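# Stack the desk carton onto the coffee-table carton pile

## Task

Take the carton that sits on the desk and set it squarely on the top of the carton pile on the coffee table, aligned in the same orientation as the cartons below it. It must stay there by itself once the robot lets go. Afterwards, open the gripper and withdraw so that the arm and hand are well away from the pile and not over it. The robot must not tip over or be left leaning, or the task fails.

## Robot and tools

ROBOT. A Hello Robot Stretch 3: a two-wheeled base (0.33 m long, 0.34 m wide), one lift carriage on a mast, and a single telescoping arm that reaches out to the robot's right side. The base cannot slide sideways, so to shift the gripper along the robot's forward direction you drive the base. Spins happen about the point midway between the drive wheels, 0.05 m behind the front edge. With the arm pulled in and the wrist folded, a spin sweeps a 0.28 m radius; an unfolded, level wrist reaches past that.

FRAMES. Base frame: origin on the floor between the drive wheels, x forward, y left, z up. hand_pose is reported in this frame, at the spot where closed fingertips meet; with all wrist joints at zero its x axis is up, y runs back along the arm toward the mast, z toward the rear. Odometry frame is the base frame at scene start. Fingertips are 0.04 m round pads.

execute_actions. Argument "actions": a list holding one action (or empty, which only reports state and images). An action may contain "base", "joints", "contact_limits"; the parts start at the same moment. "base" holds exactly one key: {"translate_m": d} is a relative straight drive of d metres from where the base was last measured, forward positive, range -1 to 1; {"rotate_rad": d} is a relative turn in place of d radians, left/counter-clockwise positive, range -3.2 to 3.2. "joints" is one dictionary keyed by joint name, each value an absolute target: lift_m 0 to 1.1 m (arm height); arm_m 0 to 0.52 m (extension); wrist_yaw_rad -1.345 to 4.42 (0 along the arm, positive toward the front, 3.0 folded over the base); wrist_pitch_rad -1.57 to 0.451 (0 level, negative tips fingertips down); wrist_roll_rad -2.911 to 2.911 (0 fingers side by side, level); gripper_m -0.089 to 0.179 (larger is wider; the actual fingertip gap is smaller, by about 0.007 nearly closed and 0.025 wide open, and zero below 0.007); head_pan_rad -3.953 to 1.73 (0 forward, positive left, -1.57 along the arm); head_tilt_rad -1.53 to 0.419 (negative down). "contact_limits" accepts only arm_m: an effort percentage 1 to 100 at which the arm halts (sign follows direction). Optional "cameras": list of head_camera, nav_camera, wrist_camera or all; omitted or null gives all, [] none. Unknown keys or out-of-range values reject the whole call. A single action runs at most 15 s. Joints or base left out may still be driving at earlier targets.

wait: {"seconds": 0 to 10}; commands nothing, returns state and images. zoom_image: {"camera", "region": [x0, y0, x1, y1]} in pixels of that camera's latest full image, at most 504x504. finished_scene: {"scene": n} ends the scene for good and reports success; call it only once the carton rests stably and the arm is away.

RESULTS. base_status and joint_status tell how each commanded motion ended: done, off_target (stopped short, possibly still pushing), contact_stop, time_out, torque_fault. After the last three a joint forgets its target; arm or lift after a contact stop goes slack until commanded again (a slack lift may sag under load). on_its_own covers things not commanded this call; its "held at" is a target, not a position. joint_positions has tolerances (lift/arm ±0.004, wrist yaw/roll ±0.02, pitch ±0.05, gripper ±0.004, head ±0.02). motor_effort is percent of max, with peak in brackets; readings carry fixed biases and noise. A rest effort outside its normal range suggests a load or contact. lidar_m: 12 distances from the base origin, 30-degree sectors starting straight ahead and going counter-clockwise (4th left, 7th behind, 10th right), in a plane 0.17 m up, so it catches table legs, not tops; "-" means nothing. wrist_depth_mm and head_depth_mm are 7x7 grids of median depth (head image arrives rotated). base_odometry is wheel-based; turned_by_wheels and turned_by_imu give turn since last result; base_tilt in degrees (forward/right positive) with a fixed offset up to about 4.

GRIPPING. Close to a gripper_m under the carton's width to hold; open to at least 0.02 above the contact value to release. The reading and "done" do not prove a grasp; check images and effort.

SPEED. Stowing (lift_m under 0.30, arm_m under 0.03, wrist_yaw_rad over 2.54) allows 0.30 m/s and 1.9 rad/s; otherwise 0.10 m/s and 0.63 rad/s.

CAUTIONS. Fold or unfold the wrist only with lift_m between 0.32 and 0.95, wrist_pitch_rad -0.4 and roll near 0; once folded, lift may go to 0.25. With yaw below -0.4 keep pitch at -0.5 or lower. Pushing with the arm against something rigid while the gripper is above roughly 0.45 m can tip the robot, as can driving while holding or pushing a fixed object or snagging furniture (especially reversing). If tilt appears, reverse the last move in small steps, free the gripper, and drop lift to about 0.2 if needed. Wrist, head and base have no contact stop; prolonged strain cuts a wrist servo for 10 s. Avoid dropping, slamming or shoving the cartons; lower the carton gently onto the pile, align it, release, then raise and retract the arm and move aside. Objects may occasionally get nudged by outside forces, so recheck before ending.

Each tool is called after "Request:" as name([rows], argument=value, ...), one row to a line, values as JSON.

## Session

Request:
execute_actions(actions=[])

Scene clock: 0.00 s.
base_odometry: x=+0.000 y=+0.000 heading=+0.000 (m, m, rad; odometry frame)
turned_by_wheels: +0.000 (rad since the last result)
turned_by_imu: +0.000 (rad since the last result)
base_tilt: forward=-1.6 right=+0.2 (deg)
lidar_m: 1.35 1.84 1.88 1.50 1.49 1.59 1.91 1.41 1.94 2.05 1.98 1.70
head_depth_mm: 1893 2825 3269 3229 3278 3092 2148 / 1896 2880 3308 3316 3255 2946 1736 / 1898 2836 3118 3194 3190 1607 1573 / 1900 2874 3024 3055 3026 2953 1562 / 1896 2806 2919 2870 2919 2893 1488 / 1811 2708 2759 2782 2757 2792 1486 / 1738 2654 2655 2681 2695 2656 2133
base_status: not commanded
joint_positions: lift_m=+0.582 arm_m=+0.001 wrist_yaw_rad=+3.084 wrist_pitch_rad=-0.380 wrist_roll_rad=-0.004 gripper_m=+0.037 head_pan_rad=-0.017 head_tilt_rad=+0.000
joint_status: not commanded
motor_effort: left_wheel=+1 right_wheel=-1 lift_m=+38 arm_m=-1 wrist_yaw_rad=+0 wrist_pitch_rad=+10 wrist_roll_rad=+0 gripper_m=+0 head_pan_rad=+1 head_tilt_rad=+2 (%)
hand_pose: x=-0.0080 y=+0.0832 z=+0.6035 quat_wxyz=(+0.154, +0.696, +0.114, +0.692) (m; base frame)
wrist_depth_mm: - - - - - - - / - - - - - - - / - - - - - - - / - - - - - - - / - - - - - - 971 / 852 853 853 820 795 810 818 / 744 728 711 717 725 714 705
pictures: head_camera (sideways: a quarter turn clockwise sets it upright), nav_camera (sideways: a quarter turn counterclockwise sets it upright), wrist_camera
Images, in order (width x height): head_camera 896x504, nav_camera 672x504, wrist_camera 644x364.

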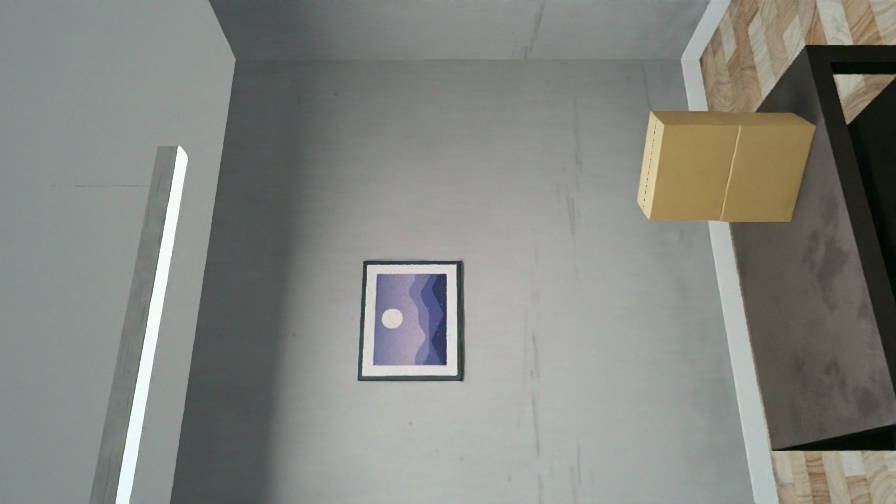

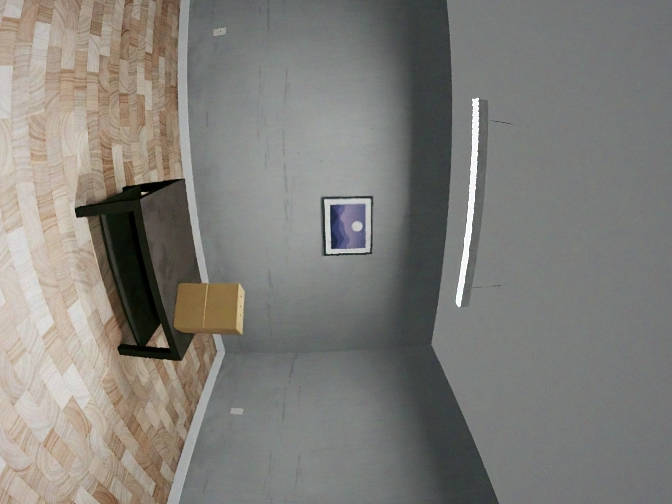

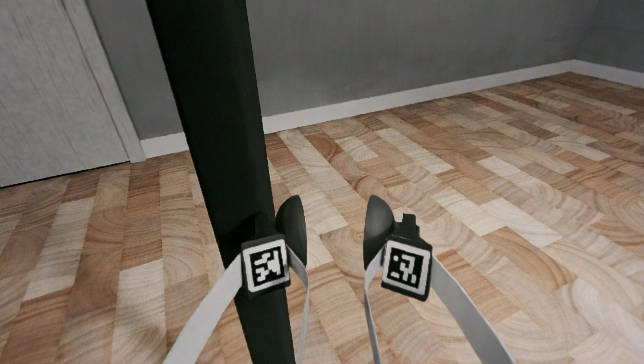

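Request:
execute_actions([
  {"joints":{"head_pan_rad":-1.6,"head_tilt_rad":-0.5}},
], cameras=["head_camera","nav_camera"])

Request:
execute_actions([
  {"joints":{"head_pan_rad":-3.2,"head_tilt_rad":-0.5}},
], cameras=["head_camera","nav_camera"])

Request:
execute_actions([
  {"joints":{"head_pan_rad":1.5,"head_tilt_rad":-0.5}},
], cameras=["head_camera","nav_camera"])

Scene clock: 2.50 s.
base_odometry: x=+0.000 y=+0.000 heading=+0.000 (m, m, rad; odometry frame)
turned_by_wheels: +0.000 (rad since the last result)
turned_by_imu: -0.001 (rad since the last result)
base_tilt: forward=-1.6 right=+0.0 (deg)
lidar_m: 1.35 1.85 1.87 1.50 1.49 1.60 1.90 1.40 1.94 2.05 1.98 1.70
head_depth_mm: 2349 2507 2616 2708 1988 1580 1316 / 2258 2450 2722 2694 2012 1590 1313 / 2164 2349 2578 2726 2013 1579 1316 / 2075 2255 2483 2583 2004 1582 1306 / 2004 2118 2278 2396 2003 1592 1305 / 1931 2067 2228 2326 1987 1582 1322 / 1862 1966 2126 2282 2001 1582 1296
base_status: not commanded
joint_positions: lift_m=+0.582 arm_m=+0.001 wrist_yaw_rad=+3.084 wrist_pitch_rad=-0.380 wrist_roll_rad=-0.004 gripper_m=+0.037 head_pan_rad=-1.593 head_tilt_rad=-0.493
joint_status: all done
motor_effort: left_wheel=+1(1) right_wheel=-1(1) lift_m=+38(39) arm_m=-1(1) wrist_yaw_rad=-1(1) wrist_pitch_rad=+10(10) wrist_roll_rad=+0(0) gripper_m=+0(0) head_pan_rad=-3(41) head_tilt_rad=-3(27) (%)
hand_pose: x=-0.0080 y=+0.0832 z=+0.6035 quat_wxyz=(+0.154, +0.696, +0.114, +0.692) (m; base frame)
wrist_depth_mm: - - - - - - - / - - - - - - - / - - - - - - - / - - - - - - - / - - - - - - 971 / 865 858 858 832 790 821 826 / 726 733 706 723 717 704 712
pictures: head_camera (sideways: a quarter turn clockwise sets it upright), nav_camera (sideways: a quarter turn counterclockwise sets it upright)
Images, in order (width x height): head_camera 896x504, nav_camera 672x504.

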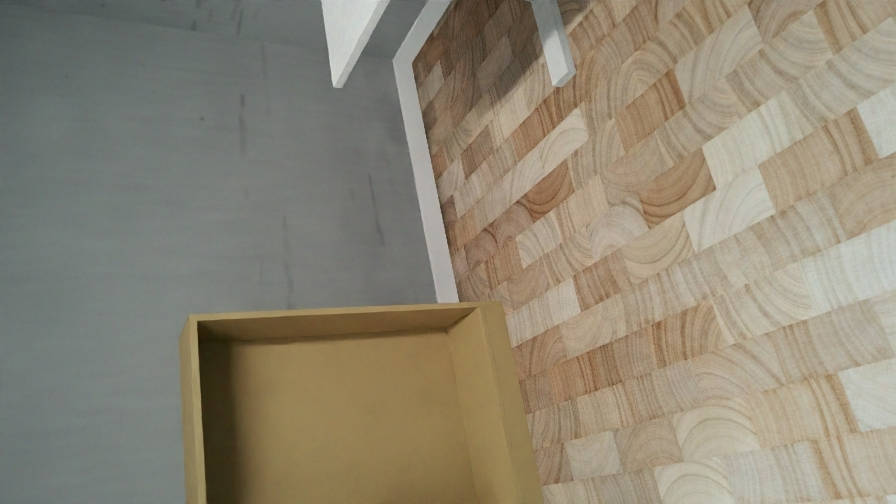

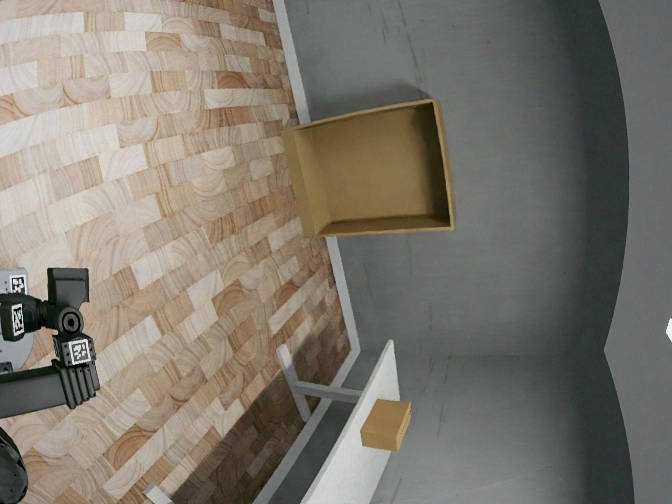

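Scene clock: 3.87 s.
base_odometry: x=+0.000 y=+0.000 heading=+0.000 (m, m, rad; odometry frame)
turned_by_wheels: +0.000 (rad since the last result)
turned_by_imu: +0.000 (rad since the last result)
base_tilt: forward=-1.7 right=-0.1 (deg)
lidar_m: 1.35 1.84 1.88 1.50 1.49 1.59 1.91 1.40 1.93 2.05 1.98 1.70
head_depth_mm: 1887 1988 2080 2226 1997 1585 1313 / 1924 2105 2297 2410 1980 1580 1319 / 1823 1987 2217 2381 1993 1574 1304 / 1750 1911 2082 2294 2007 1580 1308 / 1685 1813 1990 2177 2000 1588 1303 / 1616 1743 1904 2058 2023 1571 1315 / 1563 1666 1811 1948 1981 1579 1308
base_status: not commanded
joint_positions: lift_m=+0.582 arm_m=+0.001 wrist_yaw_rad=+3.084 wrist_pitch_rad=-0.380 wrist_roll_rad=-0.004 gripper_m=+0.037 head_pan_rad=-3.193 head_tilt_rad=-0.494
joint_status: all done
motor_effort: left_wheel=+1(1) right_wheel=-1(0) lift_m=+39(39) arm_m=-1(1) wrist_yaw_rad=+0(0) wrist_pitch_rad=+10(10) wrist_roll_rad=+0(0) gripper_m=+0(0) head_pan_rad=-4(42) head_tilt_rad=-3(3) (%)
hand_pose: x=-0.0080 y=+0.0832 z=+0.6035 quat_wxyz=(+0.154, +0.696, +0.114, +0.692) (m; base frame)
wrist_depth_mm: - - - - - - - / - - - - - - - / - - - - - - - / - - - - - - - / - - - - - - 971 / 854 863 863 832 804 827 817 / 736 737 699 726 719 713 703
pictures: head_camera (sideways: a quarter turn clockwise sets it upright), nav_camera (sideways: a quarter turn counterclockwise sets it upright)
Images, in order (width x height): head_camera 896x504, nav_camera 672x504.

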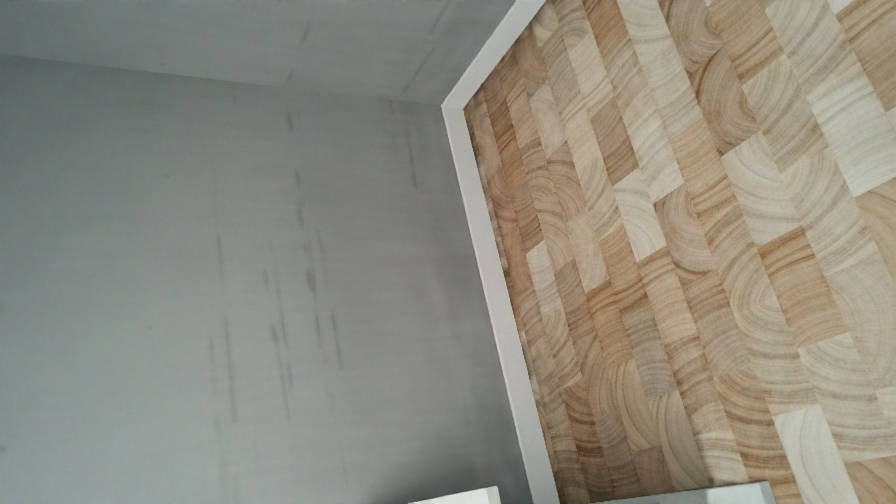

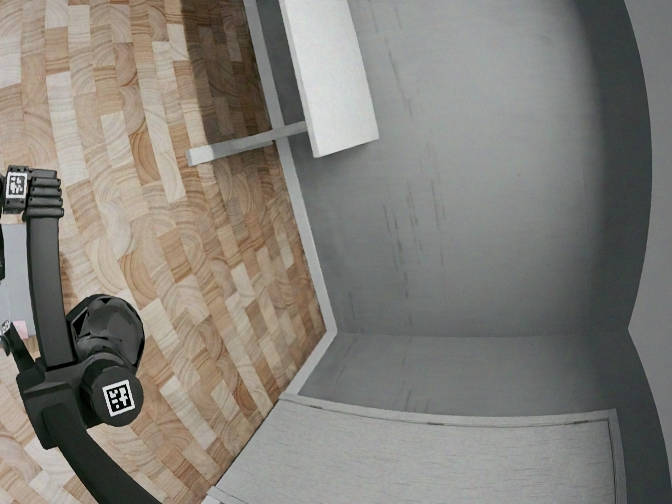

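Scene clock: 6.63 s.
base_odometry: x=+0.000 y=+0.000 heading=+0.000 (m, m, rad; odometry frame)
turned_by_wheels: +0.000 (rad since the last result)
turned_by_imu: -0.001 (rad since the last result)
base_tilt: forward=-1.5 right=+0.1 (deg)
lidar_m: 1.35 1.85 1.88 1.50 1.49 1.59 1.92 1.40 1.94 2.05 1.98 1.69
head_depth_mm: 1605 1769 1985 2196 2007 1574 1298 / 1511 1675 1832 2065 2000 1595 1311 / 1454 1581 1725 1936 2010 1580 1316 / 1370 1481 1638 1826 1934 1587 1305 / 1322 1426 1550 1726 1862 1595 1317 / 1273 1371 1503 1632 1780 1568 1299 / 1220 1325 1410 1538 1690 1579 1313
base_status: not commanded
joint_positions: lift_m=+0.582 arm_m=+0.001 wrist_yaw_rad=+3.084 wrist_pitch_rad=-0.380 wrist_roll_rad=-0.004 gripper_m=+0.037 head_pan_rad=+1.493 head_tilt_rad=-0.494
joint_status: all done
motor_effort: left_wheel=+1(1) right_wheel=+0(0) lift_m=+38(38) arm_m=-1(1) wrist_yaw_rad=+0(1) wrist_pitch_rad=+10(10) wrist_roll_rad=+0(0) gripper_m=+0(0) head_pan_rad=+4(42) head_tilt_rad=-3(3) (%)
hand_pose: x=-0.0080 y=+0.0832 z=+0.6035 quat_wxyz=(+0.154, +0.696, +0.114, +0.692) (m; base frame)
wrist_depth_mm: - - - - - - - / - - - - - - - / - - - - - - - / - - - - - - - / - - - - - - 955 / 872 838 860 831 791 821 824 / 729 725 700 717 724 714 708
pictures: head_camera (sideways: a quarter turn clockwise sets it upright), nav_camera (sideways: a quarter turn counterclockwise sets it upright)
Images, in order (width x height): head_camera 896x504, nav_camera 672x504.

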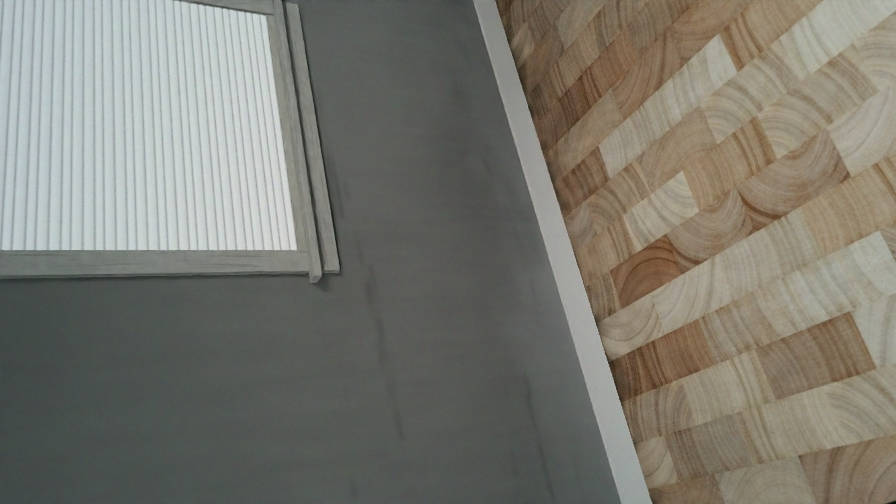

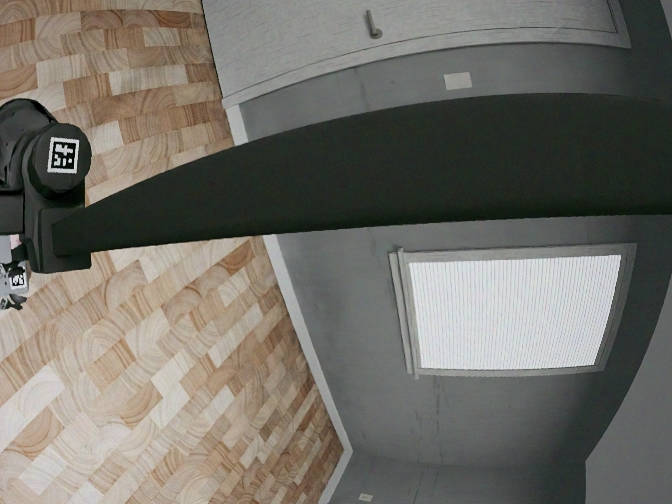

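Request:
execute_actions([
  {"joints":{"head_pan_rad":-2.3,"head_tilt_rad":-0.35}},
], cameras=["head_camera","nav_camera"])

Request:
execute_actions([
  {"joints":{"head_pan_rad":-0.3,"head_tilt_rad":-0.45}},
], cameras=["head_camera","nav_camera"])

Scene clock: 10.03 s.
base_odometry: x=+0.000 y=+0.000 heading=+0.000 (m, m, rad; odometry frame)
turned_by_wheels: +0.000 (rad since the last result)
turned_by_imu: -0.001 (rad since the last result)
base_tilt: forward=-1.6 right=+0.1 (deg)
lidar_m: 1.35 1.85 1.88 1.50 1.49 1.59 1.91 1.40 1.94 2.05 1.99 1.69
head_depth_mm: 1590 1686 1778 1651 1278 1741 1415 / 1653 1749 1867 1654 2097 1813 1451 / 1731 1837 1955 1646 2179 1825 1453 / 1825 1914 2066 1655 2310 1813 1458 / 1909 2054 2181 1532 2398 1804 1449 / 2011 2160 2301 1568 2191 1823 1447 / 2125 2283 2489 2538 2432 1807 1453
base_status: not commanded
joint_positions: lift_m=+0.582 arm_m=+0.001 wrist_yaw_rad=+3.084 wrist_pitch_rad=-0.380 wrist_roll_rad=-0.004 gripper_m=+0.037 head_pan_rad=-2.293 head_tilt_rad=-0.359
joint_status: all done
motor_effort: left_wheel=+1(1) right_wheel=-1(1) lift_m=+38(39) arm_m=-1(1) wrist_yaw_rad=-1(1) wrist_pitch_rad=+10(10) wrist_roll_rad=+0(0) gripper_m=+0(0) head_pan_rad=-3(40) head_tilt_rad=+4(16) (%)
hand_pose: x=-0.0080 y=+0.0832 z=+0.6035 quat_wxyz=(+0.154, +0.696, +0.114, +0.692) (m; base frame)
wrist_depth_mm: - - - - - - - / - - - - - - - / - - - - - - - / - - - - - - - / - - - - - - 970 / 864 844 858 843 785 833 820 / 740 725 699 716 717 714 706
pictures: head_camera (sideways: a quarter turn clockwise sets it upright), nav_camera (sideways: a quarter turn counterclockwise sets it upright)
Images, in order (width x height): head_camera 896x504, nav_camera 672x504.

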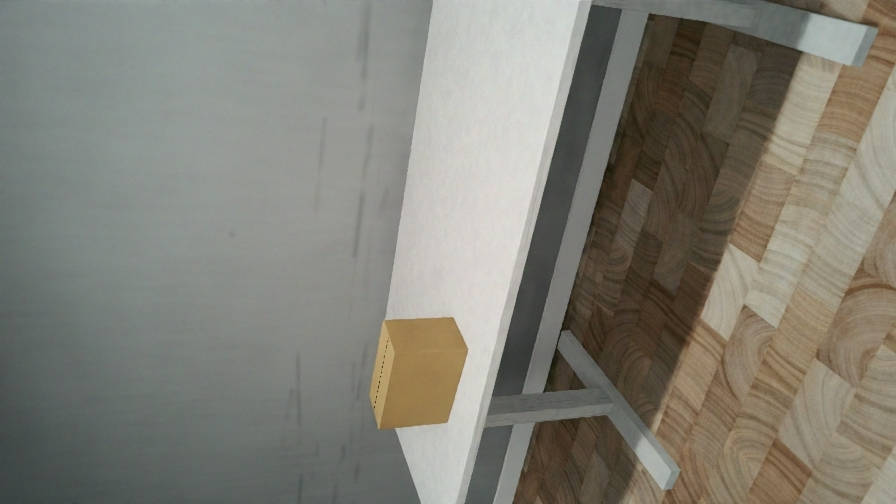

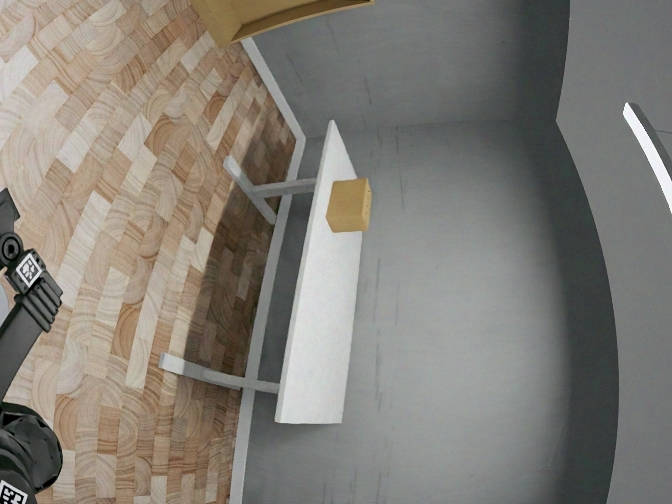

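Scene clock: 11.57 s.
base_odometry: x=+0.000 y=+0.000 heading=+0.000 (m, m, rad; odometry frame)
turned_by_wheels: +0.000 (rad since the last result)
turned_by_imu: +0.000 (rad since the last result)
base_tilt: forward=-1.7 right=+0.1 (deg)
lidar_m: 1.35 1.84 1.87 1.50 1.49 1.59 1.91 1.40 1.94 2.05 1.98 1.70
head_depth_mm: 2272 2372 2556 2644 2114 1658 1354 / 2478 2613 2818 2874 2156 1661 1349 / 2773 2917 3145 3009 2147 1653 1359 / 2986 3192 3516 3025 2015 1661 1353 / 2916 3103 3285 1760 1980 1664 1360 / 2695 2956 2985 1769 1891 1652 1361 / 2551 2696 2917 1955 1683 1658 1357
base_status: not commanded
joint_positions: lift_m=+0.582 arm_m=+0.001 wrist_yaw_rad=+3.084 wrist_pitch_rad=-0.380 wrist_roll_rad=-0.004 gripper_m=+0.037 head_pan_rad=-0.307 head_tilt_rad=-0.444
joint_status: all done
motor_effort: left_wheel=+1(1) right_wheel=-1(1) lift_m=+39(39) arm_m=-1(1) wrist_yaw_rad=+0(0) wrist_pitch_rad=+10(10) wrist_roll_rad=+0(0) gripper_m=+0(0) head_pan_rad=+4(41) head_tilt_rad=-3(12) (%)
hand_pose: x=-0.0080 y=+0.0832 z=+0.6035 quat_wxyz=(+0.154, +0.696, +0.114, +0.692) (m; base frame)
wrist_depth_mm: - - - - - - - / - - - - - - - / - - - - - - - / - - - - - - - / - - - - - - 980 / 853 840 844 821 796 831 821 / 738 736 705 724 724 711 702
pictures: head_camera (sideways: a quarter turn clockwise sets it upright), nav_camera (sideways: a quarter turn counterclockwise sets it upright)
Images, in order (width x height): head_camera 896x504, nav_camera 672x504.

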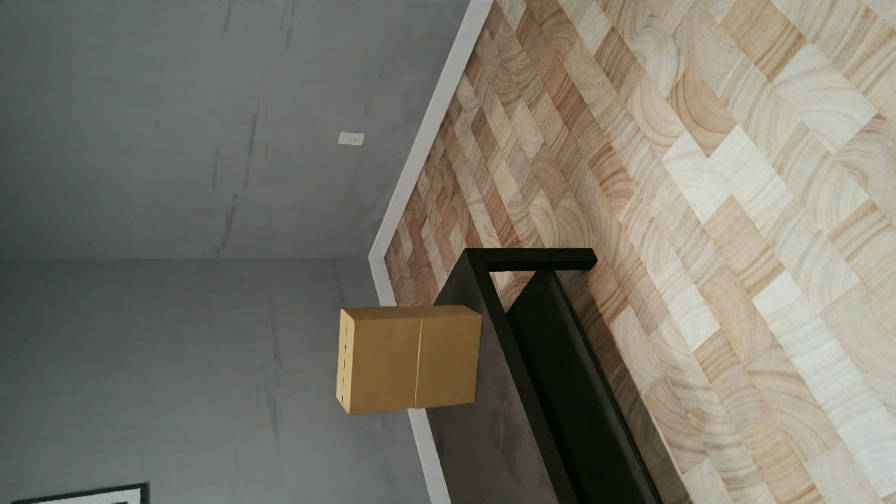

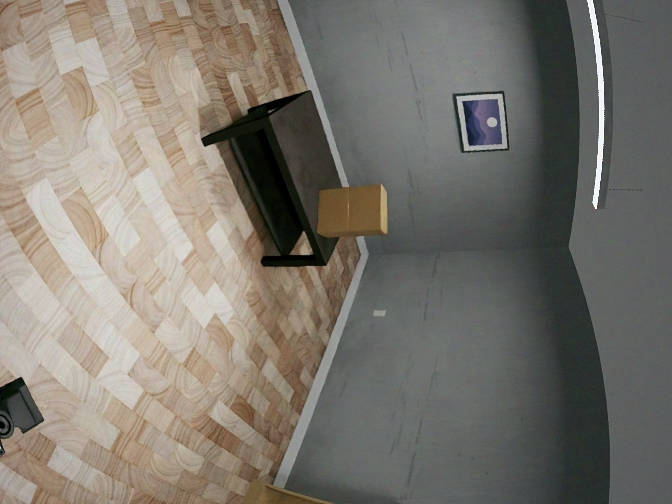

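Request:
execute_actions([
  {"base":{"rotate_rad":-2.19},"joints":{"lift_m":0.9,"wrist_yaw_rad":1.57,"head_pan_rad":-0.6,"head_tilt_rad":-0.5}},
], cameras=[])

Request:
execute_actions([
  {"base":{"translate_m":0.71},"joints":{"wrist_pitch_rad":0,"gripper_m":0.179}},
], cameras=[])

Request:
execute_actions([
  {"base":{"rotate_rad":0.88},"joints":{"head_pan_rad":-0.9,"head_tilt_rad":-0.6}},
])

Scene clock: 19.10 s.
base_odometry: x=+0.000 y=+0.000 heading=-2.190 (m, m, rad; odometry frame)
turned_by_wheels: -2.190 (rad since the last result)
turned_by_imu: -2.171 (rad since the last result)
base_tilt: forward=-1.6 right=+0.0 (deg)
lidar_m: 1.94 2.05 1.99 2.39 2.94 1.35 2.02 1.52 1.48 1.54 1.94 1.40
head_depth_mm: 1585 1714 1903 2078 2006 1584 1306 / 1585 1724 1881 2055 1995 1585 1313 / 1587 1719 1903 2064 2002 1586 1337 / 1588 1721 1838 1446 1932 1581 1317 / 1577 1748 1798 1353 1926 1595 1313 / 1590 1716 1822 1356 1992 1578 1310 / 1578 1719 1813 1369 1984 1582 1307
base_status: done
joint_positions: lift_m=+0.900 arm_m=+0.001 wrist_yaw_rad=+1.573 wrist_pitch_rad=-0.381 wrist_roll_rad=-0.004 gripper_m=+0.037 head_pan_rad=-0.593 head_tilt_rad=-0.494
joint_status: all done
motor_effort: left_wheel=+4(9) right_wheel=-3(6) lift_m=+47(49) arm_m=-1(1) wrist_yaw_rad=-1(1) wrist_pitch_rad=+10(10) wrist_roll_rad=+0(0) gripper_m=+0(0) head_pan_rad=-4(26) head_tilt_rad=-2(8) (%)
hand_pose: x=+0.2076 y=-0.1452 z=+0.9208 quat_wxyz=(+0.586, +0.585, -0.394, +0.398) (m; base frame)
wrist_depth_mm: - - - - - - - / - - - - - - - / - - - - - - - / - - - - - - - / - - - - - - - / - - - - - - - / - - - - - - -
pictures: none
No camera images: the call's "cameras" was empty. Leave "cameras" out to get every camera's image.

Scene clock: 27.30 s.
base_odometry: x=-0.412 y=-0.578 heading=-2.190 (m, m, rad; odometry frame)
turned_by_wheels: +0.000 (rad since the last result)
turned_by_imu: +0.002 (rad since the last result)
base_tilt: forward=-1.6 right=+0.0 (deg)
lidar_m: 1.24 1.26 1.84 1.77 2.04 1.94 2.54 1.92 1.85 1.75 0.85 1.29
head_depth_mm: 1072 1164 1280 1217 893 719 1285 / 1077 1173 1289 1210 895 710 1247 / 1078 1168 1274 1214 894 709 1274 / 1076 1165 1273 1224 896 706 1277 / 1081 1167 1277 1220 894 710 1283 / 1069 1165 1282 1216 895 711 1344 / 1072 1169 1279 1215 899 709 1349
base_status: done
joint_positions: lift_m=+0.900 arm_m=+0.001 wrist_yaw_rad=+1.573 wrist_pitch_rad=-0.024 wrist_roll_rad=-0.004 gripper_m=+0.179 head_pan_rad=-0.593 head_tilt_rad=-0.494
joint_status: all done
motor_effort: left_wheel=+4(11) right_wheel=-3(4) lift_m=+47(46) arm_m=-1(1) wrist_yaw_rad=-1(2) wrist_pitch_rad=+14(14) wrist_roll_rad=+0(0) gripper_m=+1(100) head_pan_rad=-3(4) head_tilt_rad=-2(3) (%)
hand_pose: x=+0.2342 y=-0.1450 z=+1.0083 quat_wxyz=(+0.507, +0.505, -0.492, +0.496) (m; base frame)
wrist_depth_mm: - - - - - 927 816 / - - - - - 943 821 / - - - - - 964 848 / - - 810 - - - 877 / - 946 767 868 844 825 857 / - - 654 613 603 597 636 / - - - 497 473 476 452
pictures: none
No camera images: the call's "cameras" was empty. Leave "cameras" out to get every camera's image.

Scene clock: 29.77 s.
base_odometry: x=-0.412 y=-0.578 heading=-1.310 (m, m, rad; odometry frame)
turned_by_wheels: +0.880 (rad since the last result)
turned_by_imu: +0.871 (rad since the last result)
base_tilt: forward=-1.7 right=+0.0 (deg)
lidar_m: 1.58 1.76 2.40 1.94 3.04 2.02 1.85 1.87 1.40 0.85 1.31 1.25
head_depth_mm: 1097 1182 1278 1025 798 687 1236 / 1152 1255 1344 1021 798 707 - / 1216 1330 1397 1026 796 1425 - / 1297 1425 1443 949 846 1456 1305 / 1381 1519 1434 895 880 1462 1240 / 1469 1647 991 947 1646 1459 1238 / 1570 1780 1938 1023 1802 1467 1233
base_status: done
joint_positions: lift_m=+0.900 arm_m=+0.001 wrist_yaw_rad=+1.573 wrist_pitch_rad=-0.023 wrist_roll_rad=-0.004 gripper_m=+0.179 head_pan_rad=-0.893 head_tilt_rad=-0.592
joint_status: all done
motor_effort: left_wheel=-2(6) right_wheel=+2(4) lift_m=+47(47) arm_m=-1(1) wrist_yaw_rad=+0(2) wrist_pitch_rad=+14(14) wrist_roll_rad=+0(0) gripper_m=+0(1) head_pan_rad=-4(25) head_tilt_rad=-3(12) (%)
hand_pose: x=+0.2342 y=-0.1451 z=+1.0084 quat_wxyz=(+0.507, +0.505, -0.492, +0.496) (m; base frame)
wrist_depth_mm: - - - - - - - / - - - - - - - / - - - - - - - / - - - - - - - / - - - - - 741 499 / - - - - - 603 512 / - - - - - - 451
pictures: head_camera (sideways: a quarter turn clockwise sets it upright), nav_camera (sideways: a quarter turn counterclockwise sets it upright), wrist_camera
Images, in order (width x height): head_camera 896x504, nav_camera 672x504, wrist_camera 644x364.

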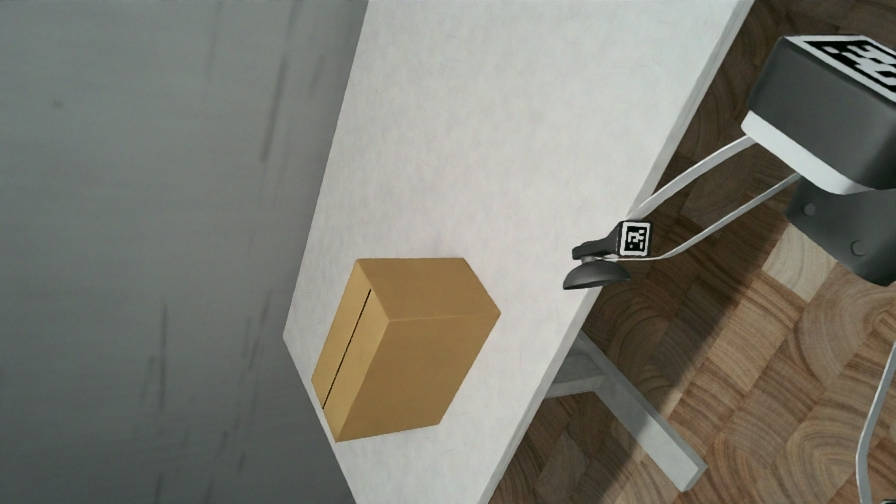

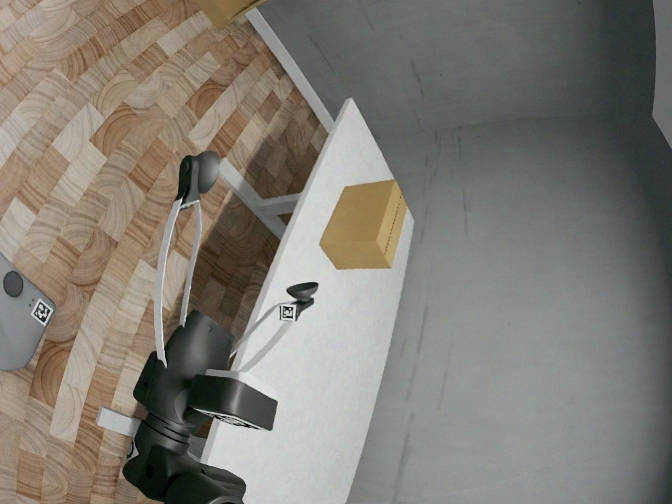

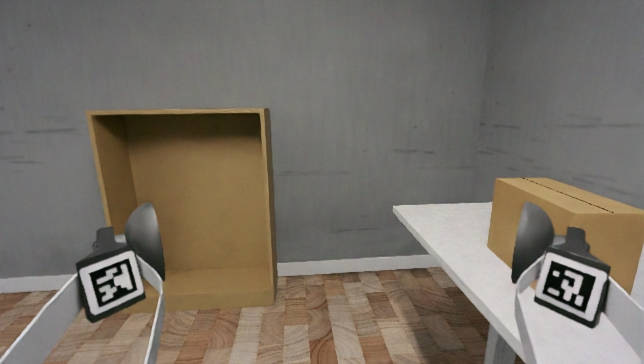

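Request:
execute_actions([
  {"joints":{"arm_m":0.43}},
], cameras=[])

Request:
execute_actions([
  {"joints":{"lift_m":0.74,"head_pan_rad":-1.1,"head_tilt_rad":-0.7}},
])

Scene clock: 35.57 s.
base_odometry: x=-0.412 y=-0.578 heading=-1.310 (m, m, rad; odometry frame)
turned_by_wheels: +0.000 (rad since the last result)
turned_by_imu: -0.001 (rad since the last result)
base_tilt: forward=-1.6 right=-0.1 (deg)
lidar_m: 1.58 1.77 2.41 1.94 3.04 2.01 1.85 1.87 1.40 0.86 1.31 1.24
head_depth_mm: 1092 1185 1277 984 792 687 1237 / 1147 1255 1343 1002 795 1351 1234 / 1217 1341 1404 1025 797 1430 1237 / 1282 1422 1443 948 823 1459 1244 / 1386 1530 1433 892 883 1466 1232 / 1468 1638 993 945 1627 1473 1235 / 1583 1777 1944 1027 1782 1448 1238
base_status: not commanded
joint_positions: lift_m=+0.900 arm_m=+0.430 wrist_yaw_rad=+1.571 wrist_pitch_rad=-0.023 wrist_roll_rad=-0.004 gripper_m=+0.179 head_pan_rad=-0.893 head_tilt_rad=-0.592
joint_status: all done
motor_effort: left_wheel=-2(2) right_wheel=+2(2) lift_m=+47(47) arm_m=+5(6) wrist_yaw_rad=-1(2) wrist_pitch_rad=+14(14) wrist_roll_rad=+0(0) gripper_m=+1(0) head_pan_rad=-3(3) head_tilt_rad=-4(3) (%)
hand_pose: x=+0.2342 y=-0.5744 z=+1.0084 quat_wxyz=(+0.507, +0.505, -0.493, +0.495) (m; base frame)
wrist_depth_mm: - - - - - - 713 / - - - - - - 723 / - - - - - - 723 / - - - - - - 734 / - - - 507 827 849 704 / - - - 540 608 600 642 / - - - 481 478 473 450
pictures: none
No camera images: the call's "cameras" was empty. Leave "cameras" out to get every camera's image.

Scene clock: 37.87 s.
base_odometry: x=-0.412 y=-0.578 heading=-1.310 (m, m, rad; odometry frame)
turned_by_wheels: +0.000 (rad since the last result)
turned_by_imu: -0.001 (rad since the last result)
base_tilt: forward=-1.7 right=-0.1 (deg)
lidar_m: 1.57 1.77 2.41 1.94 3.04 2.01 1.85 1.87 1.39 0.85 1.31 1.25
head_depth_mm: 1057 1171 1158 989 721 1343 1179 / 1093 1216 1162 891 721 1363 1184 / 1138 1267 1157 917 741 1366 1183 / 1178 1318 1161 890 784 1373 1187 / 1223 1376 1159 891 1516 1358 1185 / 1273 1417 928 876 1535 1371 1185 / 1328 1489 835 862 1579 1377 1180
base_status: not commanded
joint_positions: lift_m=+0.740 arm_m=+0.430 wrist_yaw_rad=+1.571 wrist_pitch_rad=-0.023 wrist_roll_rad=-0.004 gripper_m=+0.179 head_pan_rad=-1.093 head_tilt_rad=-0.691
joint_status: all done
motor_effort: left_wheel=-2(2) right_wheel=+2(2) lift_m=+30(44) arm_m=+5(5) wrist_yaw_rad=+0(1) wrist_pitch_rad=+14(14) wrist_roll_rad=+0(0) gripper_m=+0(0) head_pan_rad=-3(20) head_tilt_rad=-4(14) (%)
hand_pose: x=+0.2343 y=-0.5744 z=+0.8491 quat_wxyz=(+0.507, +0.505, -0.493, +0.495) (m; base frame)
wrist_depth_mm: - - - - - - 710 / - - - - - - 715 / - - - 475 - - 724 / - - - 492 766 752 674 / - - - 470 465 458 490 / - - 357 334 333 329 345 / - - 262 261 260 257 245
pictures: head_camera (sideways: a quarter turn clockwise sets it upright), nav_camera (sideways: a quarter turn counterclockwise sets it upright), wrist_camera
Images, in order (width x height): head_camera 896x504, nav_camera 672x504, wrist_camera 644x364.

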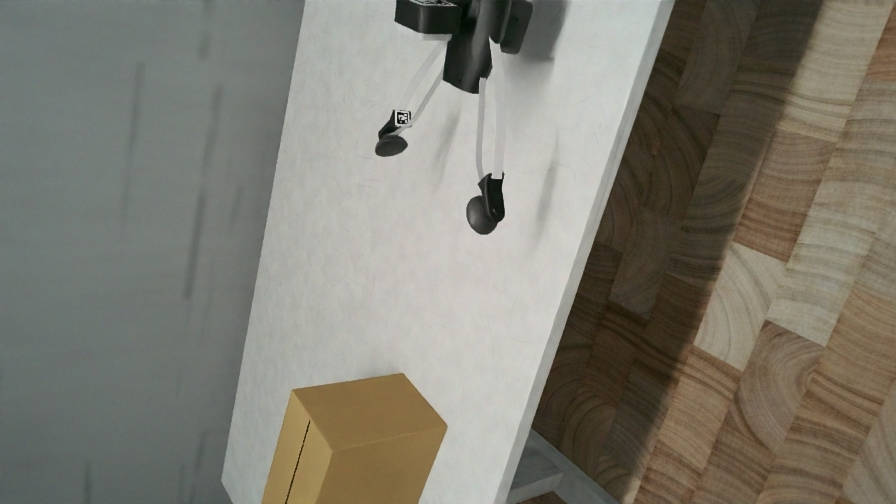

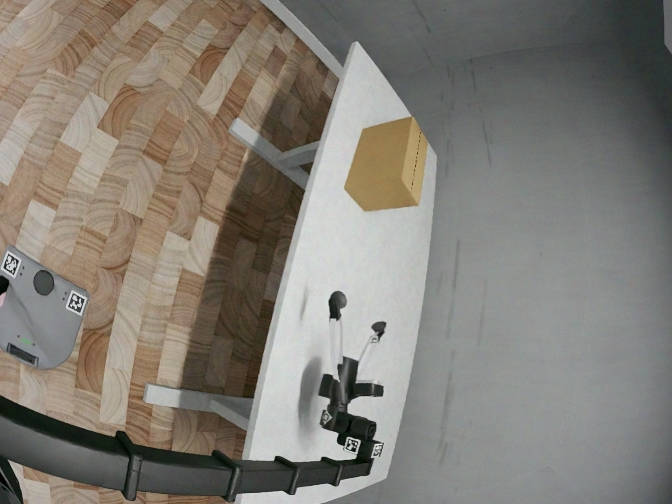

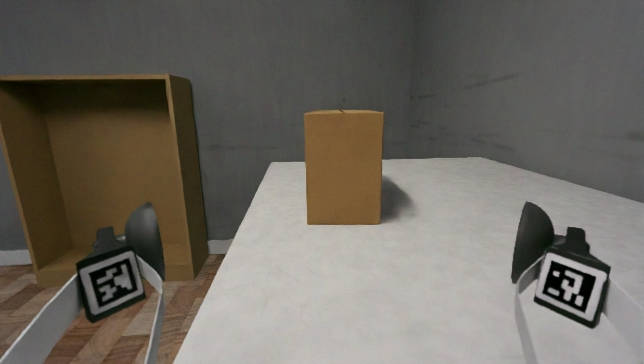

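Request:
execute_actions([
  {"base":{"translate_m":0.22},"joints":{"lift_m":0.775,"arm_m":0.452,"head_pan_rad":-0.9}},
])

Scene clock: 42.27 s.
base_odometry: x=-0.355 y=-0.791 heading=-1.310 (m, m, rad; odometry frame)
turned_by_wheels: +0.000 (rad since the last result)
turned_by_imu: -0.001 (rad since the last result)
base_tilt: forward=-1.7 right=+0.1 (deg)
lidar_m: 1.35 1.59 2.13 2.01 1.99 2.26 2.07 2.06 0.93 1.27 1.28 1.07
head_depth_mm: 1071 1181 1156 903 719 1312 1184 / 1134 1253 1162 864 721 1375 1180 / 1190 1336 796 788 762 1362 1181 / 1262 1395 799 809 1495 1360 1183 / 1353 1519 849 862 1541 1370 1176 / 1443 1645 1162 921 1633 1375 1182 / 1541 1767 1955 993 1627 1373 1184
base_status: done
joint_positions: lift_m=+0.775 arm_m=+0.452 wrist_yaw_rad=+1.571 wrist_pitch_rad=-0.023 wrist_roll_rad=-0.004 gripper_m=+0.179 head_pan_rad=-0.907 head_tilt_rad=-0.691
joint_status: all done
motor_effort: left_wheel=-2(3) right_wheel=+1(6) lift_m=+47(50) arm_m=+5(7) wrist_yaw_rad=+0(1) wrist_pitch_rad=+14(14) wrist_roll_rad=+0(0) gripper_m=+0(0) head_pan_rad=+4(22) head_tilt_rad=-4(4) (%)
hand_pose: x=+0.2343 y=-0.5964 z=+0.8835 quat_wxyz=(+0.507, +0.505, -0.493, +0.496) (m; base frame)
wrist_depth_mm: - - - - - 947 669 / - - - - - 940 667 / - - - - - 954 671 / - - - 264 790 879 681 / - - 603 275 508 543 577 / - - 400 288 367 390 409 / - - 310 296 298 303 290
pictures: head_camera (sideways: a quarter turn clockwise sets it upright), nav_camera (sideways: a quarter turn counterclockwise sets it upright), wrist_camera
Images, in order (width x height): head_camera 896x504, nav_camera 672x504, wrist_camera 644x364.

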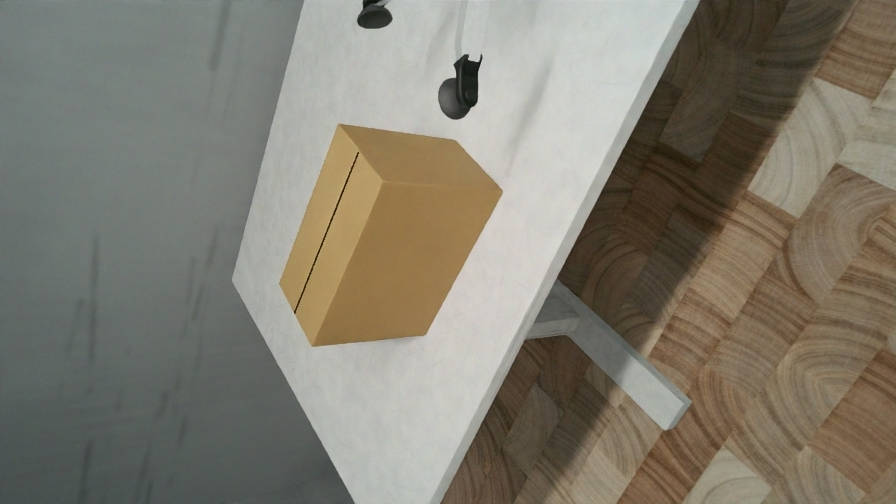

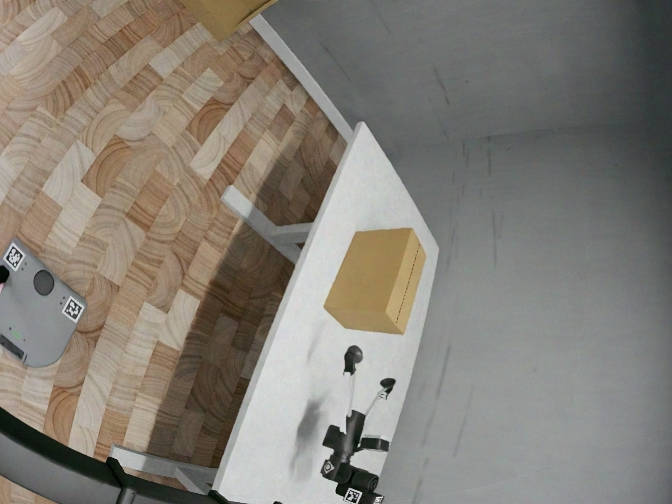

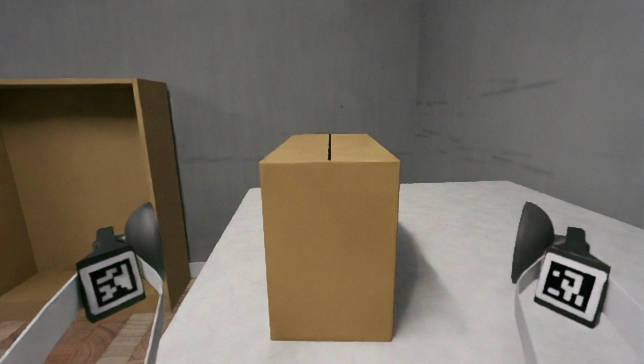

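Request:
execute_actions([
  {"base":{"translate_m":0.21},"joints":{"lift_m":0.755,"head_pan_rad":-0.8}},
])

Request:
execute_actions([
  {"joints":{"gripper_m":0.06}},
])

Scene clock: 46.27 s.
base_odometry: x=-0.301 y=-0.994 heading=-1.310 (m, m, rad; odometry frame)
turned_by_wheels: +0.000 (rad since the last result)
turned_by_imu: -0.001 (rad since the last result)
base_tilt: forward=-1.6 right=+0.1 (deg)
lidar_m: 1.15 1.42 1.86 2.00 3.55 2.48 2.28 2.02 1.03 1.24 0.93 1.58
head_depth_mm: 1090 1196 1158 651 701 1276 1183 / 1162 1279 1165 716 720 1333 1176 / 1235 1377 1163 813 764 1367 1182 / 1339 1501 1581 892 1475 1362 1186 / 1446 1624 1840 893 1625 1358 1186 / 1572 1753 1966 1824 1631 1370 1182 / 1486 1626 1774 1878 1615 1374 1188
base_status: done
joint_positions: lift_m=+0.755 arm_m=+0.452 wrist_yaw_rad=+1.571 wrist_pitch_rad=-0.023 wrist_roll_rad=-0.004 gripper_m=+0.179 head_pan_rad=-0.807 head_tilt_rad=-0.691
joint_status: all done
motor_effort: left_wheel=-2(4) right_wheel=+2(6) lift_m=+30(40) arm_m=+5(5) wrist_yaw_rad=-1(1) wrist_pitch_rad=+14(14) wrist_roll_rad=+0(0) gripper_m=+0(0) head_pan_rad=+4(15) head_tilt_rad=-4(3) (%)
hand_pose: x=+0.2343 y=-0.5964 z=+0.8641 quat_wxyz=(+0.507, +0.505, -0.493, +0.496) (m; base frame)
wrist_depth_mm: - - - - - 907 643 / - - - - - 911 646 / - - - 332 - 909 649 / - - 110 108 106 715 645 / - 102 101 100 99 98 524 / - 106 105 104 103 103 374 / - 296 110 109 108 109 265
pictures: head_camera (sideways: a quarter turn clockwise sets it upright), nav_camera (sideways: a quarter turn counterclockwise sets it upright), wrist_camera
Images, in order (width x height): head_camera 896x504, nav_camera 672x504, wrist_camera 644x364.

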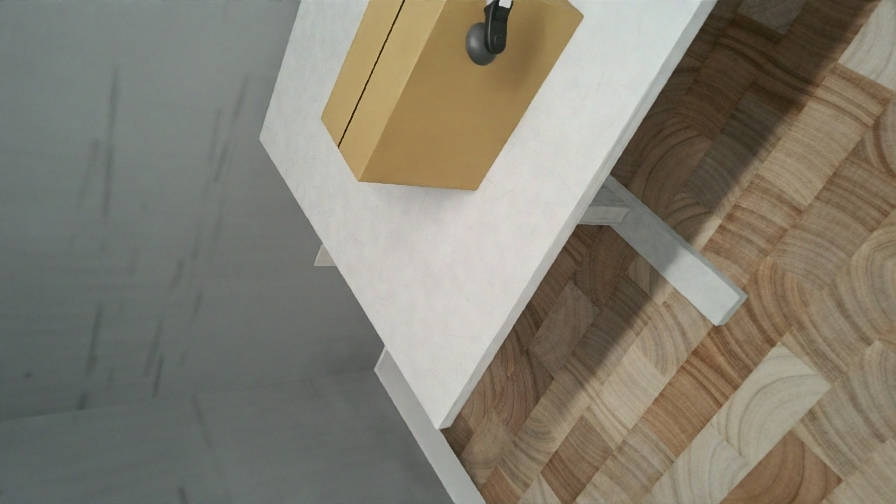

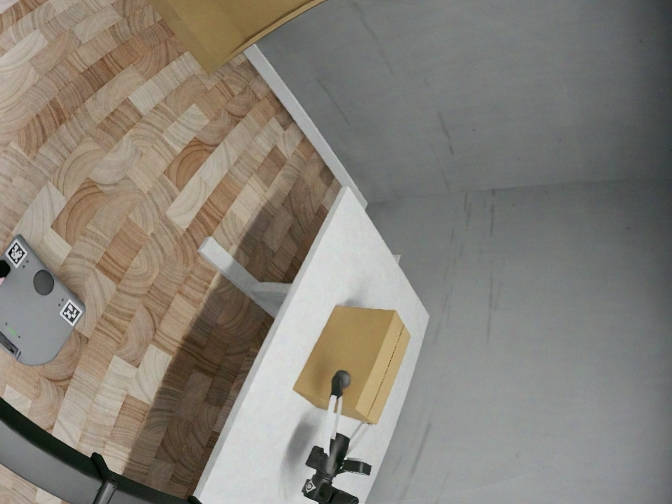

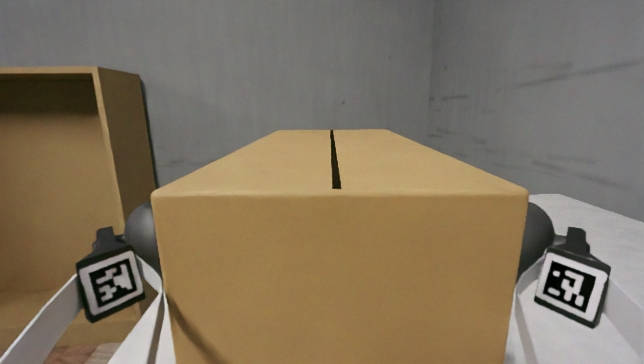

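Scene clock: 47.93 s.
base_odometry: x=-0.301 y=-0.994 heading=-1.310 (m, m, rad; odometry frame)
turned_by_wheels: +0.000 (rad since the last result)
turned_by_imu: +0.000 (rad since the last result)
base_tilt: forward=-1.5 right=+0.2 (deg)
lidar_m: 1.15 1.42 1.87 2.00 3.55 2.47 2.27 2.02 1.03 1.24 0.93 1.58
head_depth_mm: 1096 1198 1157 655 700 1285 1176 / 1159 1278 1160 715 722 1337 1179 / 1243 1371 1162 811 764 1369 1186 / 1335 1493 1567 896 1462 1362 1182 / 1439 1626 1853 890 1624 1358 1180 / 1567 1753 1957 1831 1626 1368 1188 / 1480 1624 1760 1877 1624 1363 1179
base_status: not commanded
joint_positions: lift_m=+0.755 arm_m=+0.452 wrist_yaw_rad=+1.571 wrist_pitch_rad=-0.023 wrist_roll_rad=-0.004 gripper_m=+0.072 head_pan_rad=-0.807 head_tilt_rad=-0.691
joint_status: gripper_m off_target (ended at +0.072, target +0.060)
motor_effort: left_wheel=-2(2) right_wheel=+2(1) lift_m=+30(30) arm_m=+5(5) wrist_yaw_rad=-1(1) wrist_pitch_rad=+14(14) wrist_roll_rad=+0(0) gripper_m=-100(99) head_pan_rad=+4(4) head_tilt_rad=-4(4) (%)
hand_pose: x=+0.2343 y=-0.5964 z=+0.8641 quat_wxyz=(+0.507, +0.505, -0.493, +0.496) (m; base frame)
wrist_depth_mm: - - - - - 913 644 / - - - - - 940 644 / - - - 334 - 937 646 / - - 109 108 106 647 649 / - 103 100 100 99 99 498 / - 106 105 104 103 103 372 / - 290 110 109 108 109 265
pictures: head_camera (sideways: a quarter turn clockwise sets it upright), nav_camera (sideways: a quarter turn counterclockwise sets it upright), wrist_camera
Images, in order (width x height): head_camera 896x504, nav_camera 672x504, wrist_camera 644x364.

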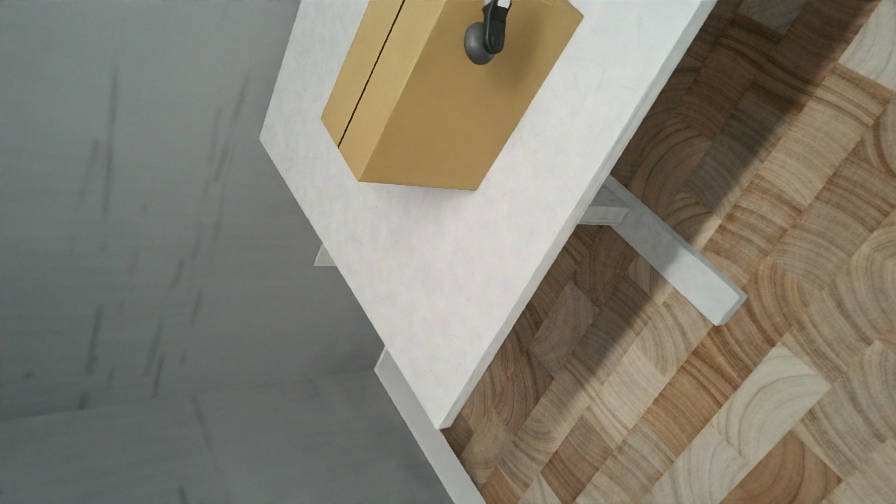

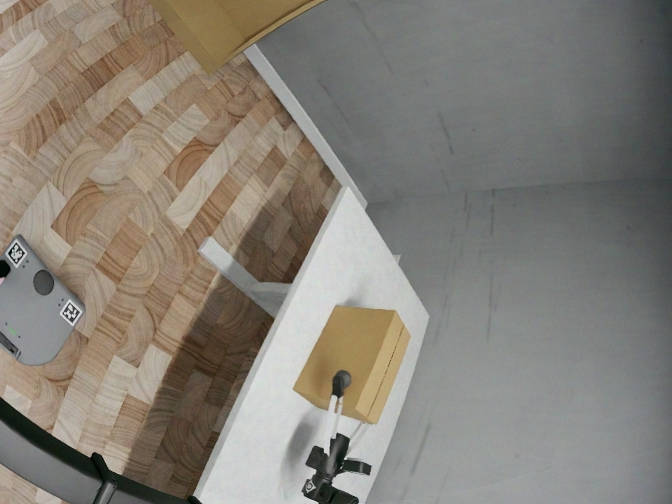

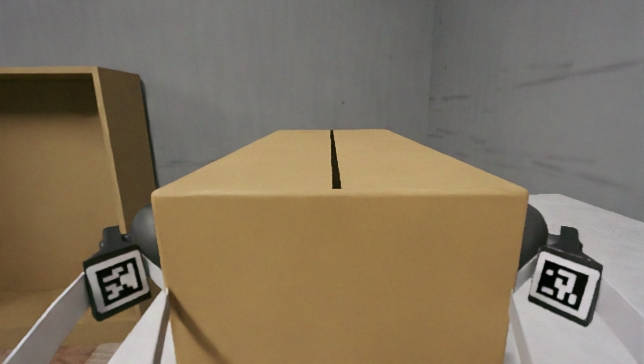

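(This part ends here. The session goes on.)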